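# Lay boxed lamp face-up flat on display stand

## Task

Set the fragile lamp box down lying flat on the display stand's top with its front side up. All of the box must be supported by the top board; contact with the raised edge lip is allowed but the box may not rest up on that lip, and it may contact nothing else. Release it and leave it motionless. It fails if the box is dropped, falls or gets bumped while not held or pressed, if it is hit or put down hard while held or pressed, if it ever touches the table or the stand's side beneath the top board, or if at the end the robot still grips the box or any other loose item or still bears much of the box's weight. Open the hand and back away once done.

## Robot and tools

ROBOT. One arm with six joints (waist, shoulder, elbow, wrist pitch, wrist yaw, wrist roll) and a two-finger parallel gripper. The only camera is cam_wrist (504x504), mounted on the hand; its calibration (K, distortion D, T_world_to_cam) is supplied and may be a little off. Loose objects may occasionally get a short shove from outside.

FRAMES. Scene frame: origin on the table top under the arm base, +z up, +y to the left when facing along +x. Reported hand positions are in metres in this frame, orientation as quaternion wxyz; at long reach the printed position can be slightly wrong. Gripper frame: fingers point along its +x, and they open/close along its y. The reported hand point sits midway between the finger pads, roughly 3-4 cm behind the tips.

execute_actions. Argument actions is a list holding zero or one item. Empty list: just report state. An item with rows: a list of 1-15 rows, each of 7 numbers in [-1, 1] ordered dx, dy, dz, rx, ry, rz, opening; optional steps (1-15, default 15), each step 1/30 s; one row per step, the last row repeated if rows run out. An item with only steps (up to 300) is a wait that sends nothing and counts from the previous result, reply time included. Optional pictures (boolean) turns camera images on or off. A rejected call moves nothing.

ROW MEANING. dx, dy, dz, rx, ry, rz are an offset, not a pose: expressed in the gripper's own axes and measured from the gripper pose shown in the most recent result (if none in this scene yet, or for later calls within one reply, from where the hand is when the action begins). Every row refers to that same reference, not to the prior row. Scale: 1.0 equals 0.6 m for translation or 180 degrees for rotation; rx, ry, rz form a single rotation vector. All-zero offsets are not a pause: they pull the hand back to the reference pose. opening is absolute, not an offset: +1 fully open (0.088 m), empty fingers touch near -0.80, values down to -1 change nothing more. Closing fully from open needs at least about 0.5 s.

move. Argument target: one row as above (same order, gripper frame, offset from the same reference; opening absolute and sent when the move starts). Argument speed: m/s, 0.002-0.5, default 0.25; turning is capped at twice that in rad/s. The hand follows a straight path lasting 0.5-10 s (cut at 10 s), rotating the shorter way. It does not avoid obstacles, may lag, drift, or overshoot speed near full reach. Faster moves hit harder; aiming further past a contact presses harder. The result adds a move: line with the ending (done = settled near target; otherwise off_target, moving, held, fault), the limits that acted (paced = sent pose clipped; held = some steps blocked, after which the arm may jump faster), and the remaining distance to target.

wait. seconds from 0 to 10; nothing new is sent.

zoom_image. camera "cam_wrist", region [x0, y0, x1, y1] in pixels of the latest full image, origin top-left, at most 504 by 504.



CONTROL DETAILS. Each step the commanded pose is clipped to within 70 mm and 16 degrees of the measured pose, then solved by damped inverse kinematics, favouring position over orientation. After an action ends the arm only continues to the last clipped pose, so a distant target may need several calls; read the pose in each result. Joint friction may leave the hand short or slightly tilted, and tiny commands may do nothing: check and correct after each motion. The simulation keeps running while you compose a reply.

RESULT LINES. State line: hand position, quaternion, linear (m/s) and angular (rad/s) velocity. Joint positions / Joint velocities: the six joints in rad and rad/s, then finger-pad gap in m. Joint ranges (rad): waist -3.054 to 3.054, shoulder 0.000 to 3.142, elbow 0.000 to 2.356, wrist pitch -1.571 to 1.571, wrist yaw -1.571 to 1.571, wrist roll -3.142 to 3.142. grip_measured: actual finger opening on the command scale; to hold something keep commanding below it (further below squeezes harder, up to about 34 N per pad; a fast close can squeeze more). Readings can carry a constant error near 1 mm. pose unreachable: the clearance check (which treats the base mount as arm) altered or blocked a command; HELD flags affected steps. Hand target: the pose the controller currently drives toward.

FAULTS. Load limits (N m): waist 17, shoulder 21.1, elbow 21, wrist pitch 5.55, wrist yaw 5.53, wrist roll 5.19, including held weight; reaching one stops the arm for 10 s and drops the rest of the call. Holding loads heats motors: MOTOR HOT from 50 °C; at 95 °C an OVER-TEMPERATURE FAULT holds the arm, and without cooling in 30-60 s power cuts and the arm and gripper go limp.

AVOID. Dropping or releasing the box mid-air, bumping it when not held, fast or forceful contact, letting the box brush the table or the stand's lower side, knocking anything off the table, and finishing while still gripping or supporting the box. Lower it gently, open, then lift away.

Each tool is called after "Emit:" as name(argument=value, ...) on one line, values as JSON.

Reference images:

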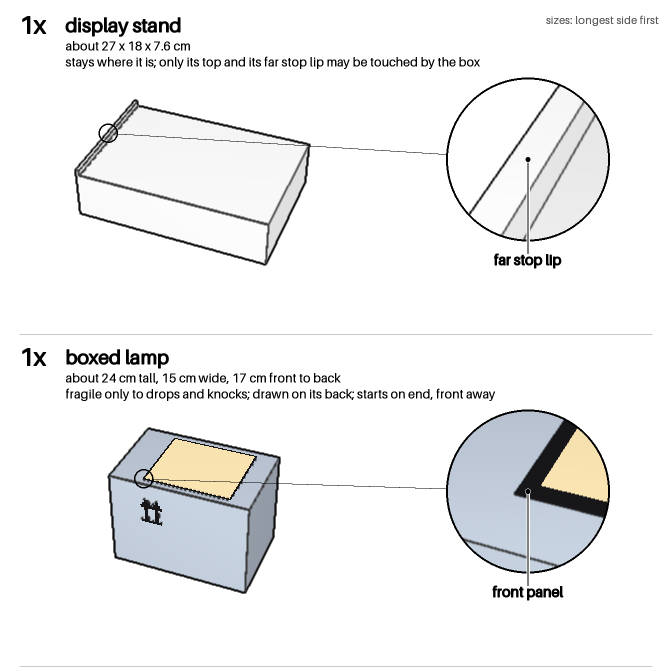

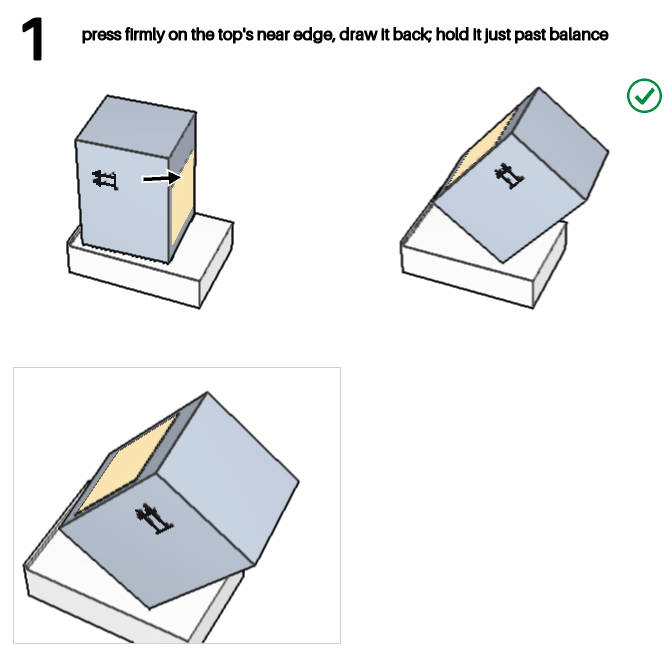

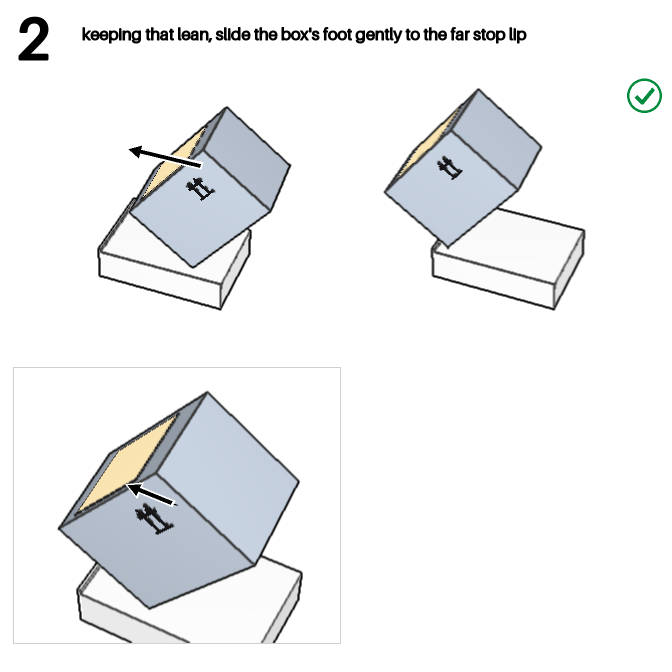

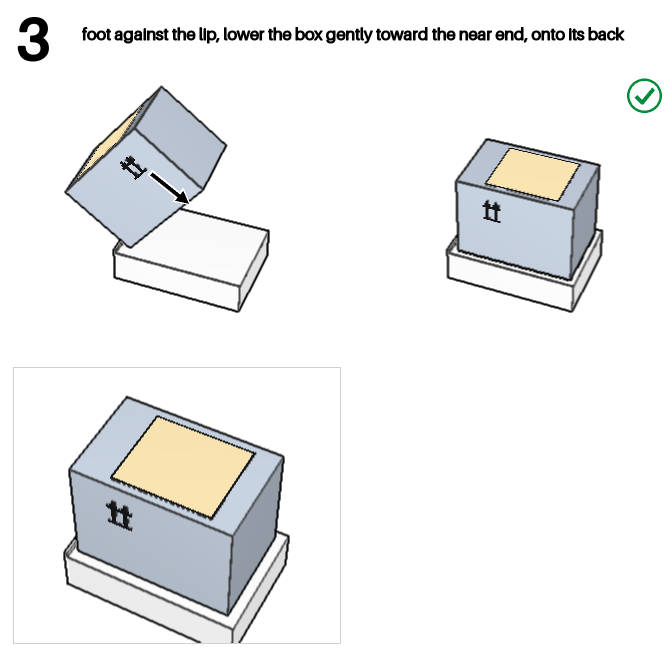

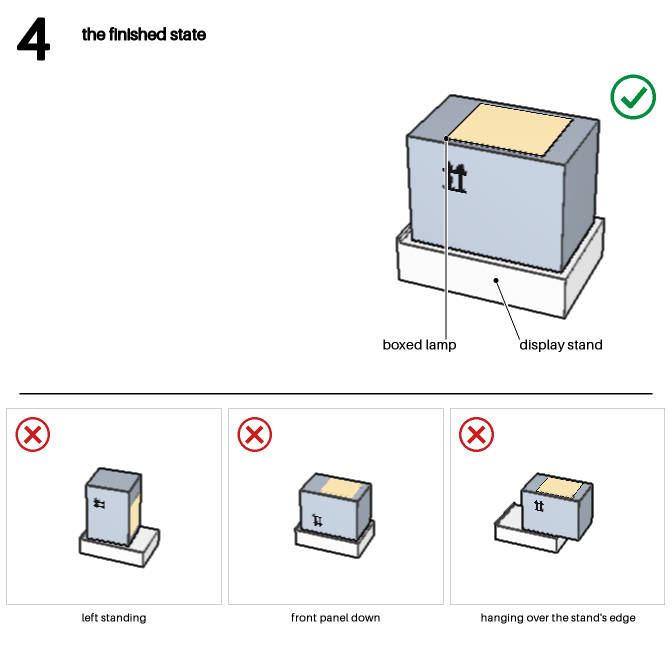

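## Session

Emit:
execute_actions(actions=[])

Scene clock: 0.00 s of 4970.00 s.
end_effector_position=(+0.2364, -0.4343, +0.3027) grip_measured=+0.848 end_effector_quat_wxyz=(+0.881, -0.261, +0.371, -0.132) end_effector_velocity=(+0.000, +0.001, +0.001) end_effector_angular_velocity=(-0.008, +0.004, +0.013)
Joint positions: [-1.704  1.838  1.244  0.445 -1.292 -0.501  0.081]
Joint velocities: [-0.002 -0.002 -0.002  0.007 -0.007 -0.007  0.   ]
Heat: hottest shoulder 23 °C (+0.0 °C/min).
Hand target: +0.236, -0.434, +0.303; +0.881, -0.261, +0.371, -0.132

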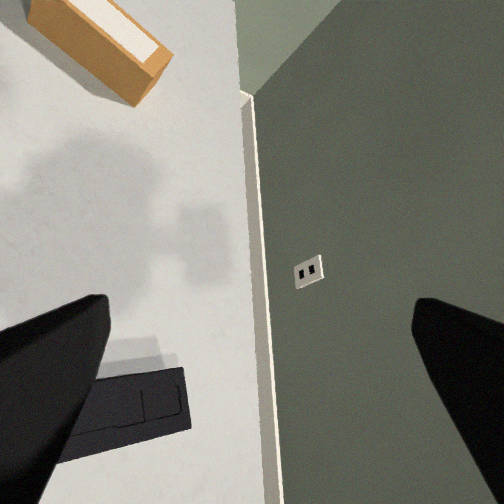

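Emit:
move(target=[-0.392,0.131,0.159,0.147,-0.112,0.12,-1])

Scene clock: 9.47 s of 4970.00 s.
end_effector_position=(+0.1442, -0.2367, +0.4525) grip_measured=-0.785 end_effector_quat_wxyz=(+0.857, -0.105, +0.251, -0.438) end_effector_velocity=(-0.002, +0.001, -0.003) end_effector_angular_velocity=(+0.009, -0.023, -0.018)
Joint positions: [-2.469  1.143  0.874  0.092 -1.563 -0.002  0.001]
Joint velocities: [-0.002 -0.007 -0.007 -0.037  0.007 -0.007 -0.   ]
Heat: hottest shoulder 24 °C (+6.3 °C/min).
Hand target: +0.146, -0.235, +0.453; +0.857, -0.104, +0.250, -0.438
Off the commanded pose: 0.003 m, 54 deg; orientation clipped at the last step of the last action.
joint sent to its limit — the command would take joint 5 (wrist yaw) past its lower limit, so that joint was sent only as far as its limit.
After step 90, 3.67 s passed at rest.
move: off_target; limits=paced
camera_calibration (this result's frames):
cam_wrist: T_world_to_cam=[[-0.689307, -0.580839, 0.432992, -0.23022], [-0.672605, 0.291018, -0.680375, 0.505257], [0.26918, -0.76022, -0.591276, 0.126285], [0, 0, 0, 1]] pos_world=[0.147153, -0.184755, 0.518118]

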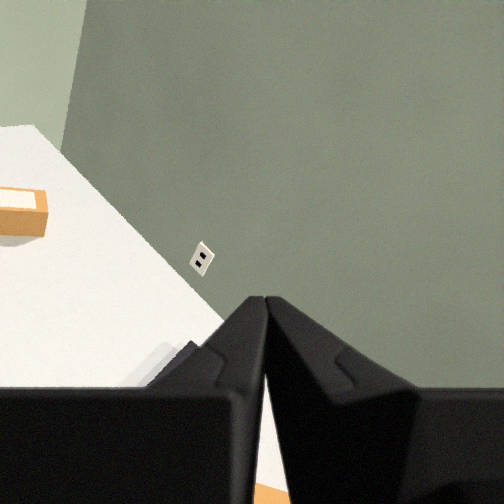

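Emit:
move(target=[0.3,0,0.12,0,0,0,1])

Scene clock: 14.00 s of 4970.00 s.
end_effector_position=(+0.2711, -0.3803, +0.4548) grip_measured=+1.000 end_effector_quat_wxyz=(+0.858, -0.109, +0.248, -0.437) end_effector_velocity=(+0.005, +0.002, +0.002) end_effector_angular_velocity=(-0.010, +0.012, +0.020)
Joint positions: [-1.836  1.422  1.304  0.13  -0.928  0.181  0.088]
Joint velocities: [ 0.002 -0.002  0.007  0.007 -0.007 -0.007  0.   ]
Heat: hottest shoulder 24 °C (+4.3 °C/min).
Hand target: +0.271, -0.383, +0.454; +0.858, -0.106, +0.248, -0.437
Off the commanded pose: 0.004 m, 1 deg.
After step 90, 0.23 s passed at rest.
move: done
camera_calibration (this result's frames):
cam_wrist: T_world_to_cam=[[-0.687609, -0.580621, 0.435973, -0.228855], [-0.672255, 0.282217, -0.684417, 0.63238], [0.274348, -0.763697, -0.58438, -0.0215376], [0, 0, 0, 1]] pos_world=[0.273666, -0.327795, 0.52]

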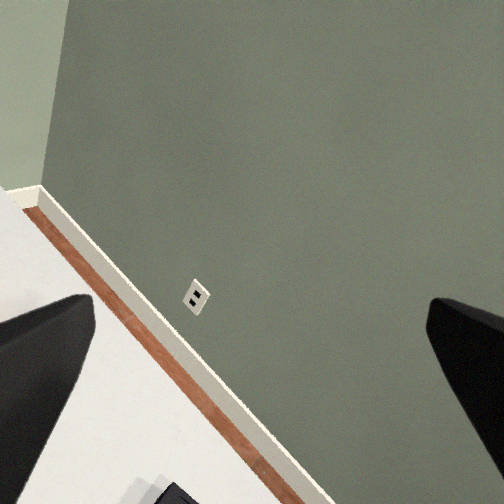

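Emit:
move(target=[0,0.05,0.05,0.1,0,0.2,1])

Scene clock: 22.17 s of 4970.00 s.
end_effector_position=(+0.3080, -0.3606, +0.4689) grip_measured=+1.000 end_effector_quat_wxyz=(+0.952, +0.096, +0.201, -0.211) end_effector_velocity=(+0.008, +0.007, +0.005) end_effector_angular_velocity=(-0.027, +0.005, +0.031)
Joint positions: [-1.874  1.8    1.486  1.567 -1.383  1.682  0.088]
Joint velocities: [ 0.002 -0.002  0.022  0.051  0.007  0.037  0.   ]
Heat: hottest shoulder 24 °C (+2.7 °C/min).
Hand target: +0.308, -0.363, +0.468; +0.952, +0.101, +0.199, -0.210
Off the commanded pose: 0.003 m, 3 deg.
joint sent to its limit — the command would take joint 4 (wrist pitch) past its upper limit, so that joint was sent only as far as its limit.
After step 90, 3.10 s passed at rest.
move: off_target
camera_calibration (this result's frames):
cam_wrist: T_world_to_cam=[[-0.444388, -0.893665, -0.0623063, -0.152344], [-0.6098, 0.352716, -0.709743, 0.679339], [0.656249, -0.277407, -0.7017, 0.104394], [0, 0, 0, 1]] pos_world=[0.278053, -0.346798, 0.545917]

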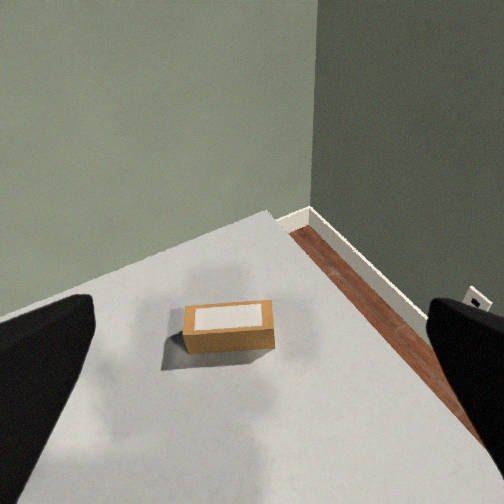

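Emit:
move(target=[0.125,0.2,0.1,0,0,0.1,1], speed=0.12)

Scene clock: 26.20 s of 4970.00 s.
end_effector_position=(+0.4438, -0.2927, +0.5042) grip_measured=+1.000 end_effector_quat_wxyz=(+0.974, +0.121, +0.184, -0.061) end_effector_velocity=(-0.001, -0.005, -0.001) end_effector_angular_velocity=(+0.010, -0.008, -0.001)
Joint positions: [-1.664  1.815  1.894  1.571 -1.271  2.006  0.088]
Joint velocities: [0.002 0.017 0.007 0.007 0.007 0.007 0.   ]
Heat: hottest shoulder 24 °C (+2.3 °C/min).
Hand target: +0.444, -0.296, +0.502; +0.973, +0.127, +0.183, -0.060
Off the commanded pose: 0.004 m, 1 deg.
joint sent to its limit — the command would take joint 4 (wrist pitch) past its upper limit, so that joint was sent only as far as its limit.
move: done
camera_calibration (this result's frames):
cam_wrist: T_world_to_cam=[[-0.168855, -0.969593, -0.17714, -0.11573], [-0.636627, 0.24449, -0.73139, 0.754409], [0.752459, -0.0107267, -0.658552, 0.072507], [0, 0, 0, 1]] pos_world=[0.406177, -0.295878, 0.579016]

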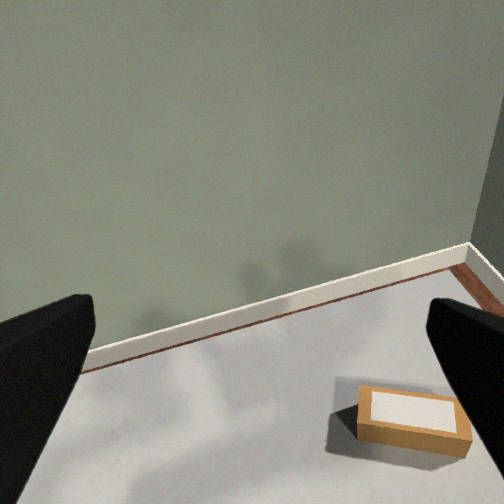

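Emit:
move(target=[0,0.5,-0.1,-0.05,0.14,0.05,1])

Scene clock: 30.80 s of 4970.00 s.
end_effector_position=(+0.4750, +0.0088, +0.5129) grip_measured=+1.000 end_effector_quat_wxyz=(+0.992, +0.087, +0.085, +0.025) end_effector_velocity=(-0.001, +0.005, -0.000) end_effector_angular_velocity=(-0.011, -0.019, +0.014)
Joint positions: [-1.743  0.905  1.289  1.571 -0.997  2.229  0.088]
Joint velocities: [-0.002 -0.017 -0.017  0.007  0.022 -0.007  0.   ]
Heat: hottest shoulder 24 °C (+1.9 °C/min).
Hand target: +0.475, +0.012, +0.512; +0.993, +0.085, +0.083, +0.028
Off the commanded pose: 0.004 m, 36 deg; orientation clipped at the last step of the last action.
joint sent to its limit — the command would take joint 4 (wrist pitch) past its upper limit, so that joint was sent only as far as its limit.
move: off_target; limits=paced
camera_calibration (this result's frames):
cam_wrist: T_world_to_cam=[[0.0230257, -0.989308, -0.144015, 0.0755181], [-0.490212, 0.114374, -0.864067, 0.706561], [0.871299, 0.0904935, -0.482337, -0.0897749], [0, 0, 0, 1]] pos_world=[0.422847, 0.00202253, 0.57809]

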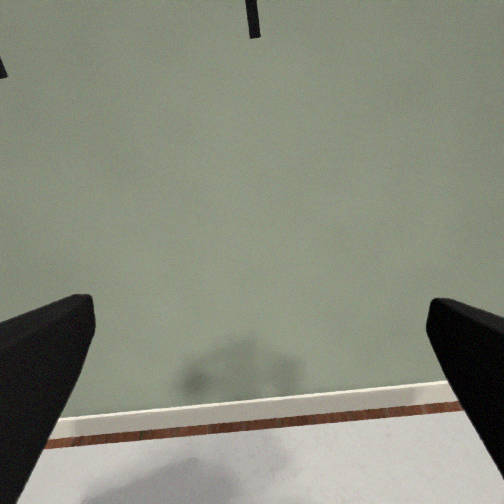

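Emit:
move(target=[0.3,0,0.05,-0.1,0.1,0,1])

Scene clock: 35.07 s of 4970.00 s.
end_effector_position=(+0.6592, +0.0080, +0.5059) grip_measured=+1.000 end_effector_quat_wxyz=(+0.994, -0.057, +0.077, +0.052) end_effector_velocity=(-0.000, -0.001, -0.007) end_effector_angular_velocity=(-0.019, +0.024, -0.022)
Joint positions: [-0.3    1.448  2.357 -0.34  -0.342  0.11   0.088]
Joint velocities: [ 0.022 -0.002 -0.002 -0.037  0.037 -0.037  0.   ]
Heat: hottest shoulder 25 °C (+3.4 °C/min).
Hand target: +0.655, +0.012, +0.514; +0.994, -0.062, +0.069, +0.052
Off the commanded pose: 0.010 m, 18 deg; orientation clipped at the last step of the last action.
joint sent to its limit — the command would take joint 3 (elbow) past its upper limit, so that joint was sent only as far as its limit.
move: off_target; limits=paced
camera_calibration (this result's frames):
cam_wrist: T_world_to_cam=[[0.0986193, -0.985354, 0.139113, -0.123628], [-0.463896, -0.169198, -0.869582, 0.778616], [0.880383, 0.0212234, -0.473788, -0.263325], [0, 0, 0, 1]] pos_world=[0.605216, 0.0155114, 0.569508]

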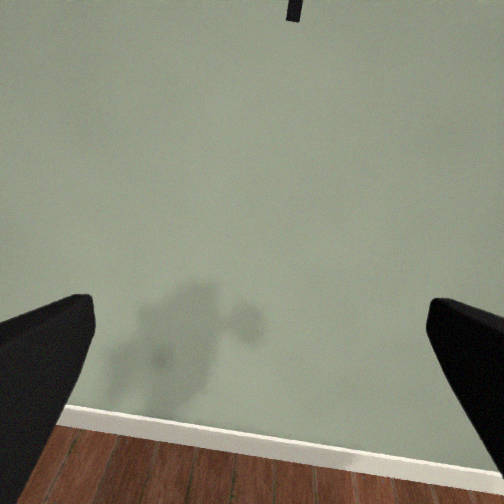

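Unwound. Now back, pitch down, and look left.

Emit:
move(target=[-0.2,0.1,-0.08,0,0.25,0.2,1])

Scene clock: 38.63 s of 4970.00 s.
end_effector_position=(+0.5304, +0.0460, +0.4666) grip_measured=+1.000 end_effector_quat_wxyz=(+0.901, +0.005, +0.315, +0.298) end_effector_velocity=(-0.004, +0.001, -0.003) end_effector_angular_velocity=(+0.017, +0.023, -0.010)
Joint positions: [-0.801  1.333  2.358 -1.041 -1.404 -0.15   0.088]
Joint velocities: [-0.002 -0.002 -0.002 -0.051 -0.007 -0.022  0.   ]
Heat: hottest shoulder 27 °C (+6.2 °C/min).
Hand target: +0.528, +0.050, +0.470; +0.902, -0.003, +0.311, +0.300
Off the commanded pose: 0.007 m, 20 deg; orientation clipped at the last step of the last action.
joint sent to its limit — the command would take joint 3 (elbow) past its upper limit, so that joint was sent only as far as its limit.
move: off_target; limits=paced
camera_calibration (this result's frames):
cam_wrist: T_world_to_cam=[[0.540292, -0.825752, -0.161923, -0.169155], [-0.733432, -0.367787, -0.571673, 0.704171], [0.412507, 0.42763, -0.804345, 0.214352], [0, 0, 0, 1]] pos_world=[0.519433, 0.0276413, 0.547578]

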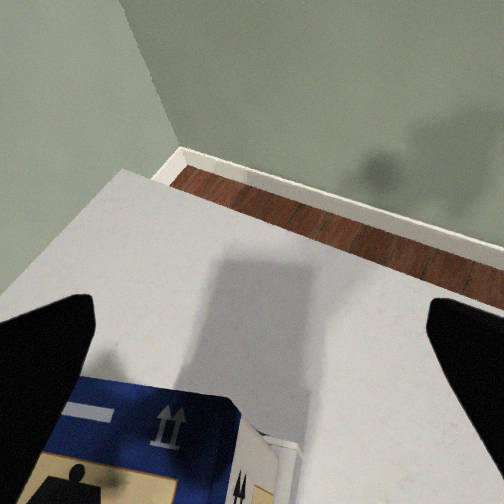

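Emit:
move(target=[-0.077,0.141,-0.047,0.064,0.177,-0.129,1], speed=0.15)

Scene clock: 48.27 s of 4970.00 s.
end_effector_position=(+0.4425, +0.0821, +0.4841) grip_measured=+1.000 end_effector_quat_wxyz=(+0.915, -0.016, +0.389, +0.108) end_effector_velocity=(-0.005, +0.001, -0.001) end_effector_angular_velocity=(+0.010, +0.017, -0.011)
Joint positions: [-0.46   1.058  2.358 -1.444 -0.68  -0.117  0.088]
Joint velocities: [ 0.007 -0.007 -0.002 -0.022  0.007  0.007  0.   ]
Heat: hottest shoulder 29 °C (+7.5 °C/min).
Hand target: +0.440, +0.084, +0.487; +0.916, -0.015, +0.387, +0.107
Off the commanded pose: 0.005 m, 24 deg; orientation clipped at the last step of the last action.
joint sent to its limit — the command would take joint 3 (elbow) past its upper limit, so that joint was sent only as far as its limit.
After step 90, 3.90 s passed at rest.
move: off_target; limits=paced
camera_calibration (this result's frames):
cam_wrist: T_world_to_cam=[[0.219205, -0.975455, -0.0208972, -0.00296116], [-0.88811, -0.190617, -0.41824, 0.642659], [0.403991, 0.11024, -0.908096, 0.329306], [0, 0, 0, 1]] pos_world=[0.438364, 0.0833108, 0.567766]

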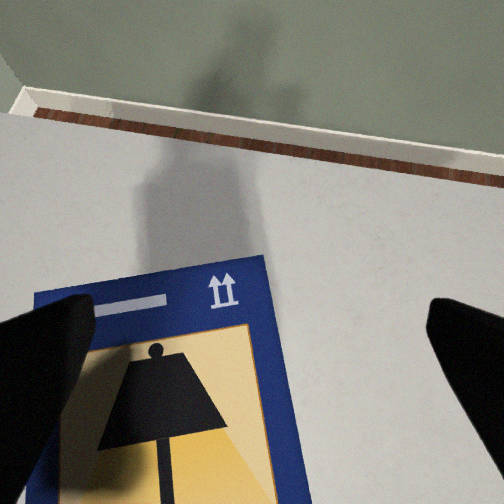

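Emit:
move(target=[0.057,0.065,-0.231,-0.045,0,0.027,-1], speed=0.15)

Scene clock: 61.77 s of 4970.00 s.
end_effector_position=(+0.3564, +0.1111, +0.3650) grip_measured=-0.785 end_effector_quat_wxyz=(+0.910, -0.062, +0.374, +0.170) end_effector_velocity=(-0.001, +0.006, -0.001) end_effector_angular_velocity=(+0.028, -0.016, -0.004)
Joint positions: [-1.133  0.552  1.457 -1.564 -1.403 -0.807  0.001]
Joint velocities: [-0.032 -0.002 -0.002 -0.066 -0.051 -0.051 -0.   ]
Heat: hottest shoulder 29 °C (+6.0 °C/min).
Hand target: +0.357, +0.111, +0.366; +0.910, -0.065, +0.372, +0.171
Off the commanded pose: 0.003 m, 1 deg.
joint sent to its limit — the command would take joint 4 (wrist pitch) past its lower limit, so that joint was sent only as far as its limit.
After step 90, 8.93 s passed at rest.
move: done
camera_calibration (this result's frames):
cam_wrist: T_world_to_cam=[[0.364845, -0.930837, 0.0207372, -0.0303902], [-0.833737, -0.336539, -0.43775, 0.525869], [0.414453, 0.142421, -0.898858, 0.242067], [0, 0, 0, 1]] pos_world=[0.349199, 0.114211, 0.448413]

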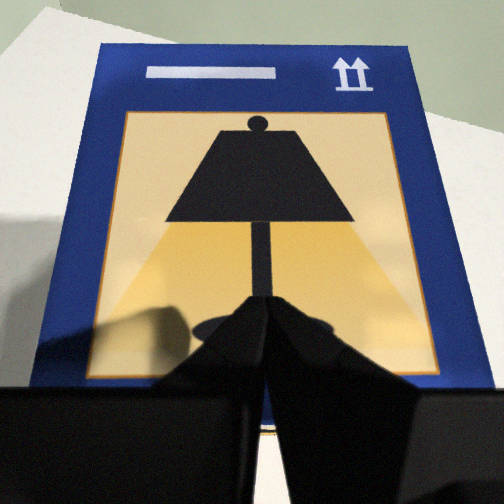

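Emit:
move(target=[0.02,0,-0.02,-0.047,0,0.048,-1], speed=0.05)

Emit:
move(target=[0.024,0,-0.024,0,0,0,-1], speed=0.015)

Scene clock: 73.90 s of 4970.00 s.
end_effector_position=(+0.3515, +0.1080, +0.3549) grip_measured=-0.785 end_effector_quat_wxyz=(+0.909, -0.105, +0.329, +0.235) end_effector_velocity=(-0.001, +0.003, +0.001) end_effector_angular_velocity=(-0.004, -0.014, +0.035)
Joint positions: [-1.122  0.543  1.344 -1.568 -1.503 -1.056  0.001]
Joint velocities: [ 0.017 -0.002 -0.002  0.007 -0.007 -0.022 -0.   ]
Heat: hottest shoulder 28 °C (+4.0 °C/min).
Hand target: +0.350, +0.108, +0.354; +0.908, -0.105, +0.329, +0.236
Off the commanded pose: 0.009 m, 6 deg.
joint sent to its limit — the command would take joint 4 (wrist pitch) past its lower limit, so that joint was sent only as far as its limit.
After step 90, 6.77 s passed at rest.
move: off_target
camera_calibration (this result's frames):
cam_wrist: T_world_to_cam=[[0.500912, -0.862468, 0.0723609, -0.104749], [-0.729477, -0.465705, -0.500981, 0.516038], [0.465779, 0.198162, -0.862428, 0.198432], [0, 0, 0, 1]] pos_world=[0.336483, 0.110657, 0.437238]

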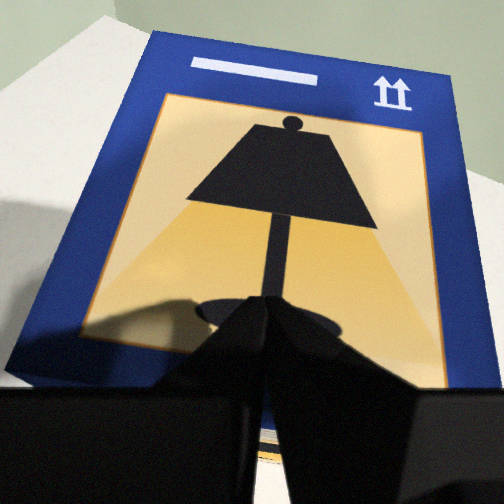

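Scene clock: 76.03 s of 4970.00 s.
end_effector_position=(+0.3508, +0.1044, +0.3365) grip_measured=-0.785 end_effector_quat_wxyz=(+0.925, -0.139, +0.325, +0.137) end_effector_velocity=(+0.000, +0.002, -0.002) end_effector_angular_velocity=(-0.002, -0.004, -0.026)
Joint positions: [-1.372  0.413  1.269 -1.567 -1.563 -1.003  0.001]
Joint velocities: [-0.027 -0.012  0.002 -0.022 -0.007  0.007 -0.   ]
Heat: hottest shoulder 27 °C (+3.0 °C/min).
Hand target: +0.351, +0.108, +0.337; +0.925, -0.142, +0.324, +0.136
Off the commanded pose: 0.005 m, 12 deg.
joint sent to its limit — the command would take joint 4 (wrist pitch) past its lower limit and joint 5 (wrist yaw) past its lower limit, so those joints were sent only as far as their limits.
move: off_target
camera_calibration (this result's frames):
cam_wrist: T_world_to_cam=[[0.347037, -0.915457, 0.203723, -0.0909104], [-0.774076, -0.402237, -0.488888, 0.509581], [0.529501, 0.0119649, -0.848225, 0.175914], [0, 0, 0, 1]] pos_world=[0.332857, 0.119643, 0.416863]

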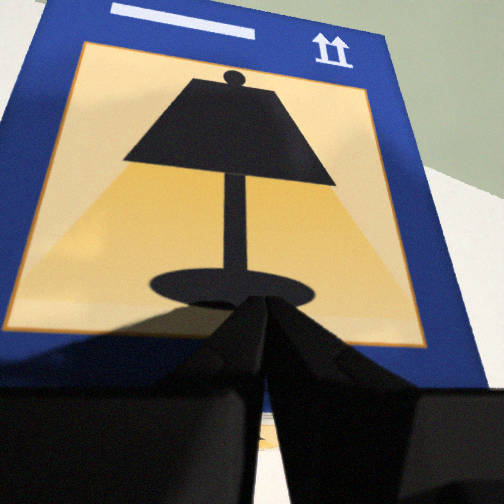

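Emit:
move(target=[-0.12,-0.038,-0.011,-0.011,-0.077,0.111,-1], speed=0.08)

Scene clock: 85.47 s of 4970.00 s.
end_effector_position=(+0.3024, +0.0673, +0.3842) grip_measured=-0.785 end_effector_quat_wxyz=(+0.920, -0.072, +0.225, +0.312) end_effector_velocity=(-0.001, -0.001, +0.000) end_effector_angular_velocity=(-0.013, -0.009, +0.014)
Joint positions: [ 0.651  0.123  1.011 -0.757  0.052 -0.342  0.001]
Joint velocities: [ 0.012 -0.002  0.002 -0.007  0.007 -0.022 -0.   ]
Heat: hottest shoulder 27 °C (+3.0 °C/min).
Hand target: +0.301, +0.067, +0.383; +0.920, -0.075, +0.224, +0.313
Off the commanded pose: 0.004 m, 1 deg.
After step 90, 3.47 s passed at rest.
move: done
camera_calibration (this result's frames):
cam_wrist: T_world_to_cam=[[0.604586, -0.796062, 0.027599, -0.136022], [-0.56866, -0.455625, -0.684859, 0.49724], [0.557765, 0.398362, -0.728153, 0.161802], [0, 0, 0, 1]] pos_world=[0.27475, 0.0538171, 0.46211]

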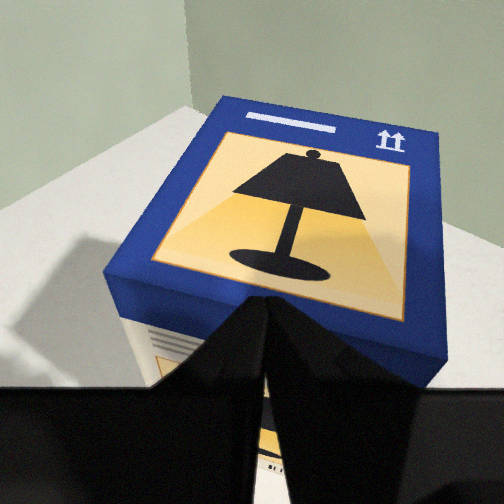

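Emit:
move(target=[0.136,-0.022,0.012,0,0.095,0,-1], speed=0.08)

Emit:
move(target=[0.03,0,-0.03,0,0,0,-1], speed=0.015)

Scene clock: 91.73 s of 4970.00 s.
end_effector_position=(+0.3688, +0.1024, +0.3531) grip_measured=-0.785 end_effector_quat_wxyz=(+0.878, -0.119, +0.355, +0.300) end_effector_velocity=(-0.001, -0.004, +0.006) end_effector_angular_velocity=(-0.009, -0.007, -0.013)
Joint positions: [ 0.654  0.552  1.244 -0.839  0.148 -0.321  0.001]
Joint velocities: [ 0.154 -0.007  0.017 -0.022  0.168  0.022 -0.001]
Heat: hottest shoulder 26 °C (+2.0 °C/min).
Hand target: +0.371, +0.103, +0.353; +0.877, -0.117, +0.358, +0.299
Off the commanded pose: 0.002 m, 1 deg.
After step 90, 1.10 s passed at rest.
move: done
camera_calibration (this result's frames):
cam_wrist: T_world_to_cam=[[0.617282, -0.786149, 0.0305465, -0.154143], [-0.695069, -0.563133, -0.446946, 0.503374], [0.368568, 0.25466, -0.894039, 0.231227], [0, 0, 0, 1]] pos_world=[0.359807, 0.103403, 0.436415]

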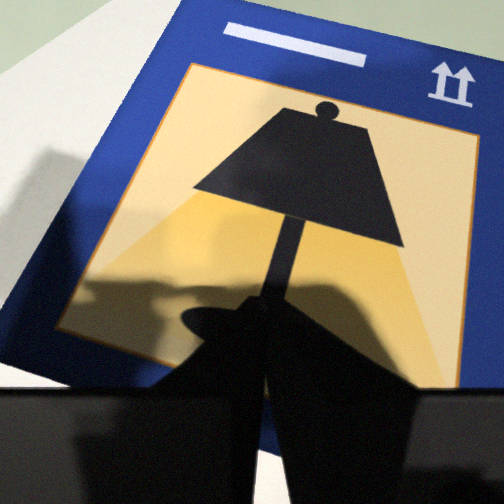

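Scene clock: 93.67 s of 4970.00 s.
end_effector_position=(+0.3715, +0.1036, +0.3392) grip_measured=-0.785 end_effector_quat_wxyz=(+0.883, -0.115, +0.341, +0.301) end_effector_velocity=(-0.002, -0.003, -0.002) end_effector_angular_velocity=(-0.024, -0.004, +0.004)
Joint positions: [ 0.379  0.529  1.156 -0.744 -0.133 -0.357  0.001]
Joint velocities: [-0.022 -0.007 -0.007 -0.007 -0.007 -0.022  0.   ]
Heat: hottest shoulder 26 °C (+2.0 °C/min).
Hand target: +0.369, +0.103, +0.328; +0.877, -0.120, +0.355, +0.300
Off the commanded pose: 0.012 m, 2 deg.
move: off_target
camera_calibration (this result's frames):
cam_wrist: T_world_to_cam=[[0.615151, -0.787744, 0.0323874, -0.154105], [-0.684423, -0.553957, -0.474022, 0.503955], [0.391349, 0.269429, -0.879917, 0.20264], [0, 0, 0, 1]] pos_world=[0.360413, 0.103178, 0.422183]

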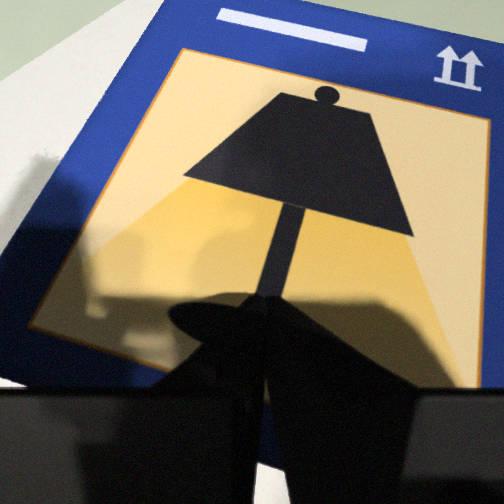

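Emit:
move(target=[-0.057,0.025,-0.072,0,0.045,0,-1], speed=0.025)

Scene clock: 99.03 s of 4970.00 s.
end_effector_position=(+0.3239, +0.0830, +0.3394) grip_measured=-0.785 end_effector_quat_wxyz=(+0.864, -0.133, +0.387, +0.292) end_effector_velocity=(-0.001, -0.001, +0.001) end_effector_angular_velocity=(-0.020, -0.010, +0.006)
Joint positions: [ 0.268  0.409  1.156 -0.965 -0.197 -0.395  0.001]
Joint velocities: [-0.081 -0.002  0.002 -0.007 -0.066 -0.037  0.   ]
Heat: hottest shoulder 26 °C (-1.0 °C/min).
Hand target: +0.319, +0.082, +0.331; +0.857, -0.136, +0.402, +0.292
Off the commanded pose: 0.010 m, 2 deg.
move: off_target
camera_calibration (this result's frames):
cam_wrist: T_world_to_cam=[[0.616286, -0.78657, 0.0387244, -0.143611], [-0.719885, -0.582611, -0.377267, 0.441105], [0.319308, 0.204628, -0.925294, 0.271178], [0, 0, 0, 1]] pos_world=[0.319461, 0.0885424, 0.422895]

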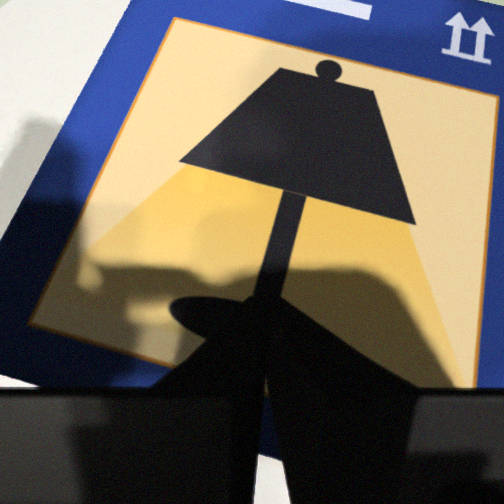

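Emit:
move(target=[-0.032,0.022,-0.081,0,0.05,0,-1], speed=0.025)

Scene clock: 105.73 s of 4970.00 s.
end_effector_position=(+0.2829, +0.0658, +0.3384) grip_measured=-0.785 end_effector_quat_wxyz=(+0.848, -0.150, +0.423, +0.282) end_effector_velocity=(-0.000, +0.003, +0.001) end_effector_angular_velocity=(+0.018, -0.006, +0.019)
Joint positions: [ 0.29   0.312  1.158 -1.142 -0.132 -0.408  0.001]
Joint velocities: [ 0.002 -0.002 -0.002  0.007 -0.022 -0.007 -0.   ]
Heat: hottest shoulder 26 °C (-2.0 °C/min).
Hand target: +0.277, +0.063, +0.322; +0.831, -0.156, +0.453, +0.280
Off the commanded pose: 0.018 m, 4 deg.
After step 90, 0.33 s passed at rest.
move: off_target
camera_calibration (this result's frames):
cam_wrist: T_world_to_cam=[[0.616213, -0.786078, 0.0486103, -0.135186], [-0.743459, -0.600951, -0.293474, 0.380689], [0.259906, 0.144703, -0.95473, 0.317556], [0, 0, 0, 1]] pos_world=[0.283795, 0.0765572, 0.421475]

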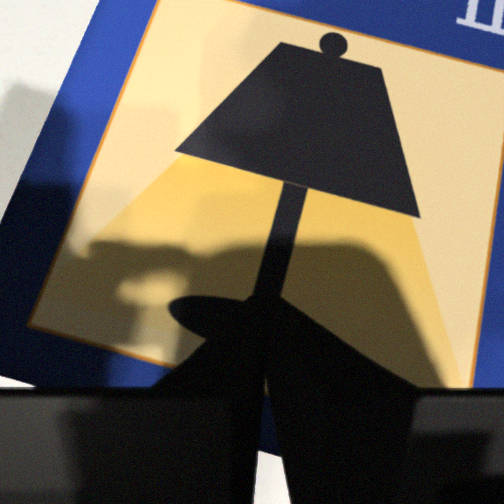

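Emit:
move(target=[0.111,-0.041,0.108,0,0,0,-1], speed=0.04)

Emit:
move(target=[-0.045,0.008,0.0,0,0.03,0,-1], speed=0.05)

Scene clock: 113.00 s of 4970.00 s.
end_effector_position=(+0.3704, +0.1008, +0.3395) grip_measured=-0.785 end_effector_quat_wxyz=(+0.859, -0.138, +0.398, +0.291) end_effector_velocity=(+0.001, -0.001, -0.002) end_effector_angular_velocity=(-0.023, +0.003, -0.007)
Joint positions: [ 0.628  0.612  1.286 -0.916  0.162 -0.316  0.001]
Joint velocities: [ 0.046  0.007  0.002 -0.007  0.066  0.007 -0.   ]
Heat: hottest shoulder 26 °C (-3.0 °C/min).
Hand target: +0.370, +0.102, +0.324; +0.848, -0.149, +0.423, +0.283
Off the commanded pose: 0.016 m, 4 deg.
After step 90, 1.17 s passed at rest.
move: off_target
camera_calibration (this result's frames):
cam_wrist: T_world_to_cam=[[0.618102, -0.785118, 0.0392416, -0.159318], [-0.726528, -0.589613, -0.352865, 0.479856], [0.300178, 0.189596, -0.934851, 0.264629], [0, 0, 0, 1]] pos_world=[0.367667, 0.107673, 0.422965]

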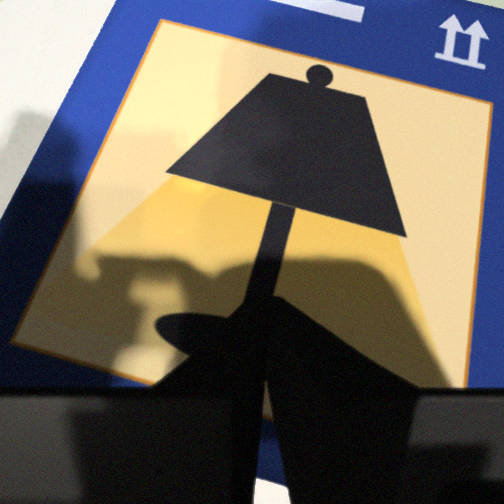

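Scene clock: 114.20 s of 4970.00 s.
end_effector_position=(+0.3537, +0.0916, +0.3594) grip_measured=-0.785 end_effector_quat_wxyz=(+0.833, -0.134, +0.436, +0.314) end_effector_velocity=(-0.003, +0.002, -0.005) end_effector_angular_velocity=(-0.032, +0.031, +0.024)
Joint positions: [ 1.049  0.655  1.458 -1.19   0.515 -0.144  0.001]
Joint velocities: [ 0.105  0.032  0.022 -0.066  0.095  0.051 -0.   ]
Heat: hottest shoulder 26 °C (-3.0 °C/min).
Hand target: +0.355, +0.093, +0.359; +0.832, -0.133, +0.438, +0.314
Off the commanded pose: 0.003 m, 4 deg.
move: off_target
camera_calibration (this result's frames):
cam_wrist: T_world_to_cam=[[0.65229, -0.757759, -0.0178476, -0.151036], [-0.730491, -0.622186, -0.281543, 0.448108], [0.202237, 0.196685, -0.959383, 0.332718], [0, 0, 0, 1]] pos_world=[0.35857, 0.0989174, 0.44267]

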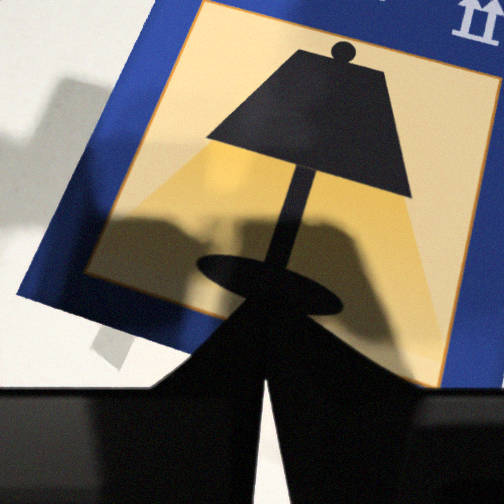

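Emit:
move(target=[0.045,0,-0.044,0,0,0,-1], speed=0.02)

Scene clock: 119.17 s of 4970.00 s.
end_effector_position=(+0.3508, +0.0922, +0.3400) grip_measured=-0.785 end_effector_quat_wxyz=(+0.845, -0.136, +0.413, +0.311) end_effector_velocity=(+0.000, -0.001, -0.001) end_effector_angular_velocity=(+0.001, -0.021, +0.028)
Joint positions: [ 0.238  0.57   1.286 -1.008 -0.247 -0.429  0.001]
Joint velocities: [-0.33  -0.002 -0.007 -0.007 -0.33  -0.125 -0.   ]
Heat: hottest shoulder 26 °C (-3.0 °C/min).
Hand target: +0.347, +0.090, +0.323; +0.833, -0.139, +0.437, +0.310
Off the commanded pose: 0.018 m, 3 deg.
move: off_target
camera_calibration (this result's frames):
cam_wrist: T_world_to_cam=[[0.648014, -0.761589, 0.0077692, -0.155863], [-0.718405, -0.614594, -0.325836, 0.45097], [0.252928, 0.205565, -0.945394, 0.291269], [0, 0, 0, 1]] pos_world=[0.35131, 0.0985851, 0.423517]

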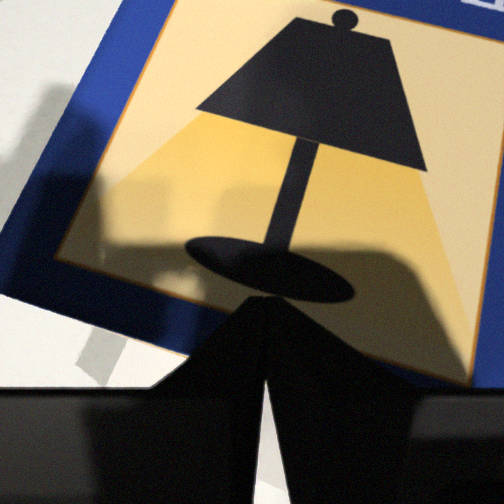

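Emit:
move(target=[-0.032,0.01,-0.015,0,0.015,0,-1], speed=0.03)

Emit:
move(target=[0.04,0,-0.033,0,0,0,-1], speed=0.02)

Scene clock: 126.37 s of 4970.00 s.
end_effector_position=(+0.3334, +0.0852, +0.3452) grip_measured=-0.785 end_effector_quat_wxyz=(+0.833, -0.142, +0.439, +0.307) end_effector_velocity=(-0.000, -0.003, -0.002) end_effector_angular_velocity=(-0.028, -0.001, +0.013)
Joint positions: [ 0.218  0.553  1.328 -1.124 -0.245 -0.442  0.001]
Joint velocities: [ 0.051  0.002  0.002 -0.007  0.066 -0.007 -0.   ]
Heat: hottest shoulder 26 °C (-3.0 °C/min).
Hand target: +0.332, +0.084, +0.350; +0.836, -0.144, +0.433, +0.306
Off the commanded pose: 0.005 m, 1 deg.
After step 90, 3.13 s passed at rest.
move: done
camera_calibration (this result's frames):
cam_wrist: T_world_to_cam=[[0.646847, -0.76262, -0.000183969, -0.146815], [-0.734341, -0.622796, -0.26994, 0.422622], [0.205747, 0.174745, -0.962877, 0.326403], [0, 0, 0, 1]] pos_world=[0.338159, 0.0942061, 0.428341]

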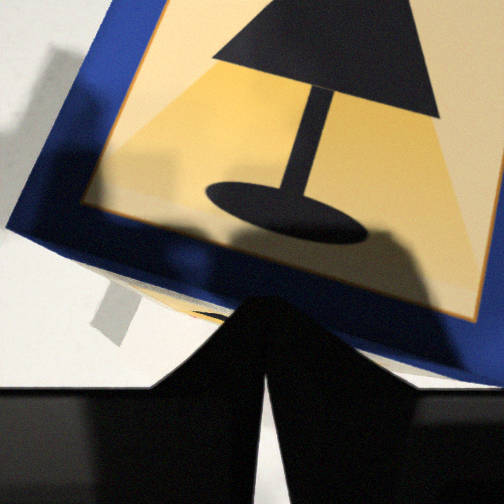

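Scene clock: 128.13 s of 4970.00 s.
end_effector_position=(+0.3344, +0.0859, +0.3371) grip_measured=-0.785 end_effector_quat_wxyz=(+0.849, -0.146, +0.406, +0.303) end_effector_velocity=(-0.002, -0.002, -0.004) end_effector_angular_velocity=(-0.005, +0.020, -0.012)
Joint positions: [ 0.283  0.49   1.22  -1.003 -0.184 -0.427  0.001]
Joint velocities: [ 0.09  -0.002 -0.007 -0.007  0.095  0.037  0.   ]
Heat: hottest shoulder 26 °C (-2.0 °C/min).
Hand target: +0.330, +0.085, +0.315; +0.833, -0.145, +0.440, +0.301
Off the commanded pose: 0.023 m, 4 deg.
move: off_target
camera_calibration (this result's frames):
cam_wrist: T_world_to_cam=[[0.644041, -0.764157, 0.0357061, -0.157941], [-0.714029, -0.617233, -0.330433, 0.434666], [0.274542, 0.187317, -0.943154, 0.287597], [0, 0, 0, 1]] pos_world=[0.333128, 0.0937268, 0.420516]

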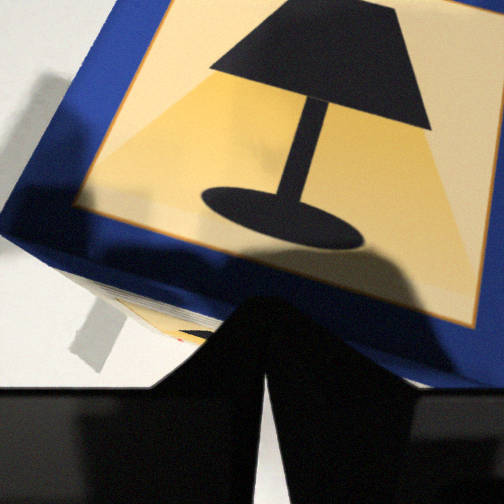

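Emit:
move(target=[-0.008,0.02,-0.076,0,0.022,0,-1], speed=0.025)

Scene clock: 132.10 s of 4970.00 s.
end_effector_position=(+0.2999, +0.0708, +0.3156) grip_measured=-0.785 end_effector_quat_wxyz=(+0.837, -0.158, +0.431, +0.299) end_effector_velocity=(-0.005, -0.003, -0.004) end_effector_angular_velocity=(-0.018, +0.016, +0.001)
Joint positions: [ 0.527  0.372  1.104 -1.057  0.075 -0.362  0.001]
Joint velocities: [ 0.027 -0.007 -0.007 -0.022  0.037  0.007 -0.   ]
Heat: hottest shoulder 26 °C (-2.0 °C/min).
Hand target: +0.297, +0.070, +0.313; +0.835, -0.156, +0.435, +0.298
Off the commanded pose: 0.004 m, 1 deg.
move: done
camera_calibration (this result's frames):
cam_wrist: T_world_to_cam=[[0.646658, -0.761766, 0.0393252, -0.148597], [-0.726599, -0.630855, -0.272168, 0.379979], [0.232137, 0.147426, -0.961446, 0.300904], [0, 0, 0, 1]] pos_world=[0.302333, 0.082155, 0.398565]

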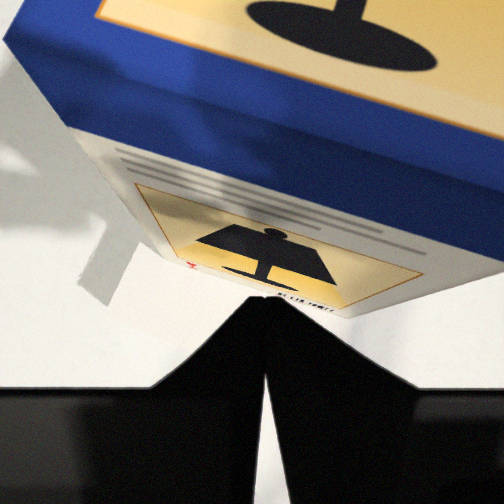

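Emit:
move(target=[-0.056,0,0.04,0,0,0,-1], speed=0.08)

Emit:
move(target=[0.04,-0.021,0.057,0,0,0,-1], speed=0.08)

Emit:
move(target=[0.055,0,-0.039,0,0,0,-1], speed=0.02)

Scene clock: 136.40 s of 4970.00 s.
end_effector_position=(+0.2982, +0.0706, +0.3567) grip_measured=-0.785 end_effector_quat_wxyz=(+0.838, -0.156, +0.430, +0.297) end_effector_velocity=(-0.001, +0.002, -0.005) end_effector_angular_velocity=(-0.011, +0.030, +0.013)
Joint positions: [ 0.279  0.419  1.295 -1.2   -0.159 -0.437  0.001]
Joint velocities: [-0.037  0.017  0.002 -0.022 -0.037 -0.022  0.   ]
Heat: hottest shoulder 26 °C (-1.0 °C/min).
Hand target: +0.300, +0.071, +0.357; +0.836, -0.159, +0.431, +0.299
Off the commanded pose: 0.002 m, 0 deg.
After step 90, 0.47 s passed at rest.
move: done
camera_calibration (this result's frames):
cam_wrist: T_world_to_cam=[[0.643284, -0.764587, 0.039893, -0.148222], [-0.72822, -0.627111, -0.276456, 0.391591], [0.236392, 0.148789, -0.960198, 0.339031], [0, 0, 0, 1]] pos_world=[0.300369, 0.0817983, 0.439708]

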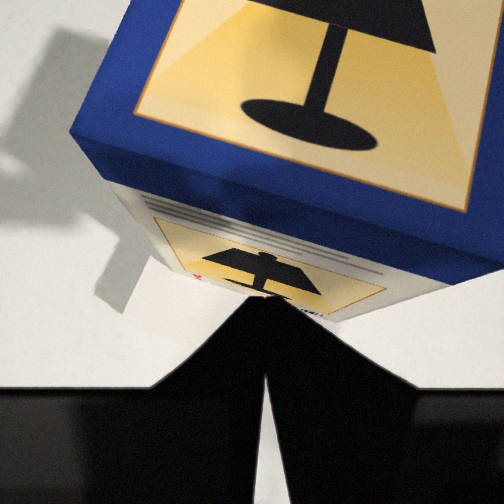

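Scene clock: 137.30 s of 4970.00 s.
end_effector_position=(+0.3360, +0.0874, +0.3574) grip_measured=-0.785 end_effector_quat_wxyz=(+0.839, -0.153, +0.426, +0.301) end_effector_velocity=(-0.002, +0.004, +0.004) end_effector_angular_velocity=(-0.037, -0.016, -0.000)
Joint positions: [-0.111  0.566  1.385 -1.186 -0.537 -0.575  0.001]
Joint velocities: [-0.466  0.017  0.051 -0.125 -0.403 -0.212  0.   ]
Heat: hottest shoulder 26 °C (-1.0 °C/min).
Hand target: +0.338, +0.087, +0.357; +0.838, -0.155, +0.428, +0.301
Off the commanded pose: 0.003 m, 1 deg.
move: done
camera_calibration (this result's frames):
cam_wrist: T_world_to_cam=[[0.646037, -0.762543, 0.0341105, -0.158731], [-0.724941, -0.626943, -0.285311, 0.43186], [0.238947, 0.159593, -0.957828, 0.325584], [0, 0, 0, 1]] pos_world=[0.337822, 0.0977506, 0.440482]

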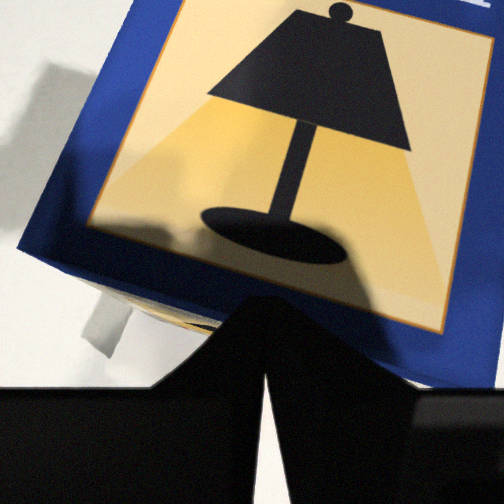

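Scene clock: 139.57 s of 4970.00 s.
end_effector_position=(+0.3396, +0.0913, +0.3370) grip_measured=-0.785 end_effector_quat_wxyz=(+0.848, -0.160, +0.388, +0.323) end_effector_velocity=(-0.007, -0.001, -0.003) end_effector_angular_velocity=(-0.009, +0.018, -0.002)
Joint positions: [-0.22   0.517  1.233 -1.042 -0.695 -0.633  0.001]
Joint velocities: [ 0.076 -0.017 -0.012 -0.007  0.081  0.022 -0.   ]
Heat: hottest shoulder 26 °C (-1.0 °C/min).
Hand target: +0.336, +0.087, +0.318; +0.838, -0.142, +0.418, +0.321
Off the commanded pose: 0.021 m, 5 deg.
move: off_target
camera_calibration (this result's frames):
cam_wrist: T_world_to_cam=[[0.680518, -0.730638, 0.0553578, -0.179225], [-0.670161, -0.651175, -0.356169, 0.438556], [0.296278, 0.205281, -0.93278, 0.272532], [0, 0, 0, 1]] pos_world=[0.335123, 0.0986827, 0.420334]

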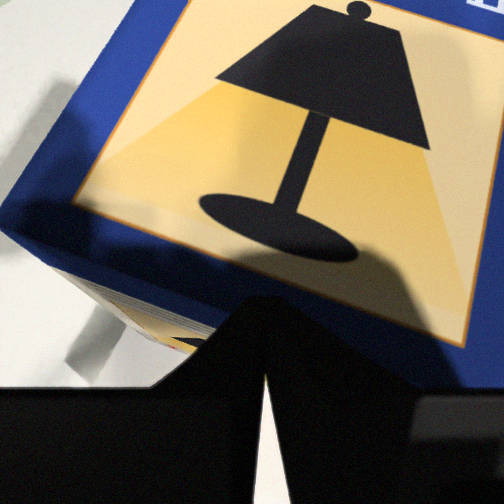

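Emit:
execute_actions(actions=[{"rows":[[0.027,0.002,-0.029,0.01,0.02,0,-1],[0.025,0.004,-0.032,0.01,0.02,0,-1],[0.023,0.005,-0.034,0.01,0.02,0,-1],[0.021,0.006,-0.037,0.01,0.02,0,-1],[0.019,0.007,-0.039,0.01,0.02,0,-1],[0.017,0.008,-0.041,0.01,0.02,0,-1],[0.015,0.009,-0.044,0.01,0.02,0,-1],[0.013,0.01,-0.046,0.01,0.02,0,-1],[0.011,0.012,-0.048,0.01,0.02,0,-1],[0.009,0.013,-0.051,0.01,0.02,0,-1],[0.007,0.014,-0.053,0.01,0.02,0,-1],[0.005,0.015,-0.056,0.01,0.02,0,-1]]}])

Scene clock: 143.87 s of 4970.00 s.
end_effector_position=(+0.3242, +0.0883, +0.3360) grip_measured=-0.785 end_effector_quat_wxyz=(+0.851, -0.180, +0.383, +0.311) end_effector_velocity=(-0.030, -0.008, +0.000) end_effector_angular_velocity=(-0.045, +0.009, -0.009)
Joint positions: [-0.168  0.439  1.182 -1.035 -0.61  -0.626  0.001]
Joint velocities: [ 0.422 -0.12  -0.061  0.007  0.447  0.125  0.   ]
Heat: hottest elbow 26 °C (-1.0 °C/min).
Hand target: +0.316, +0.083, +0.313; +0.838, -0.162, +0.422, +0.307
Off the commanded pose: 0.025 m, 5 deg.
Steps of this call (steps 1 to 90: nothing new was sent; then 0.80 s passed at rest; steps 91 to 105: all 15 steps of this action). Readings (end_effector_position):
91: (+0.3399, +0.0915, +0.3366)
92: (+0.3399, +0.0921, +0.3367)
94: (+0.3394, +0.0922, +0.3366)
98: (+0.3353, +0.0914, +0.3366)
105: the state above
camera_calibration (this result's frames):
cam_wrist: T_world_to_cam=[[0.674336, -0.731285, 0.102434, -0.184599], [-0.664388, -0.661401, -0.348048, 0.422291], [0.322272, 0.166645, -0.931864, 0.271454], [0, 0, 0, 1]] pos_world=[0.317565, 0.0990722, 0.418845]

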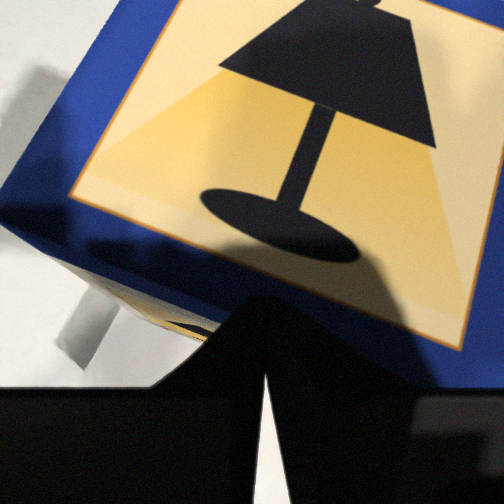

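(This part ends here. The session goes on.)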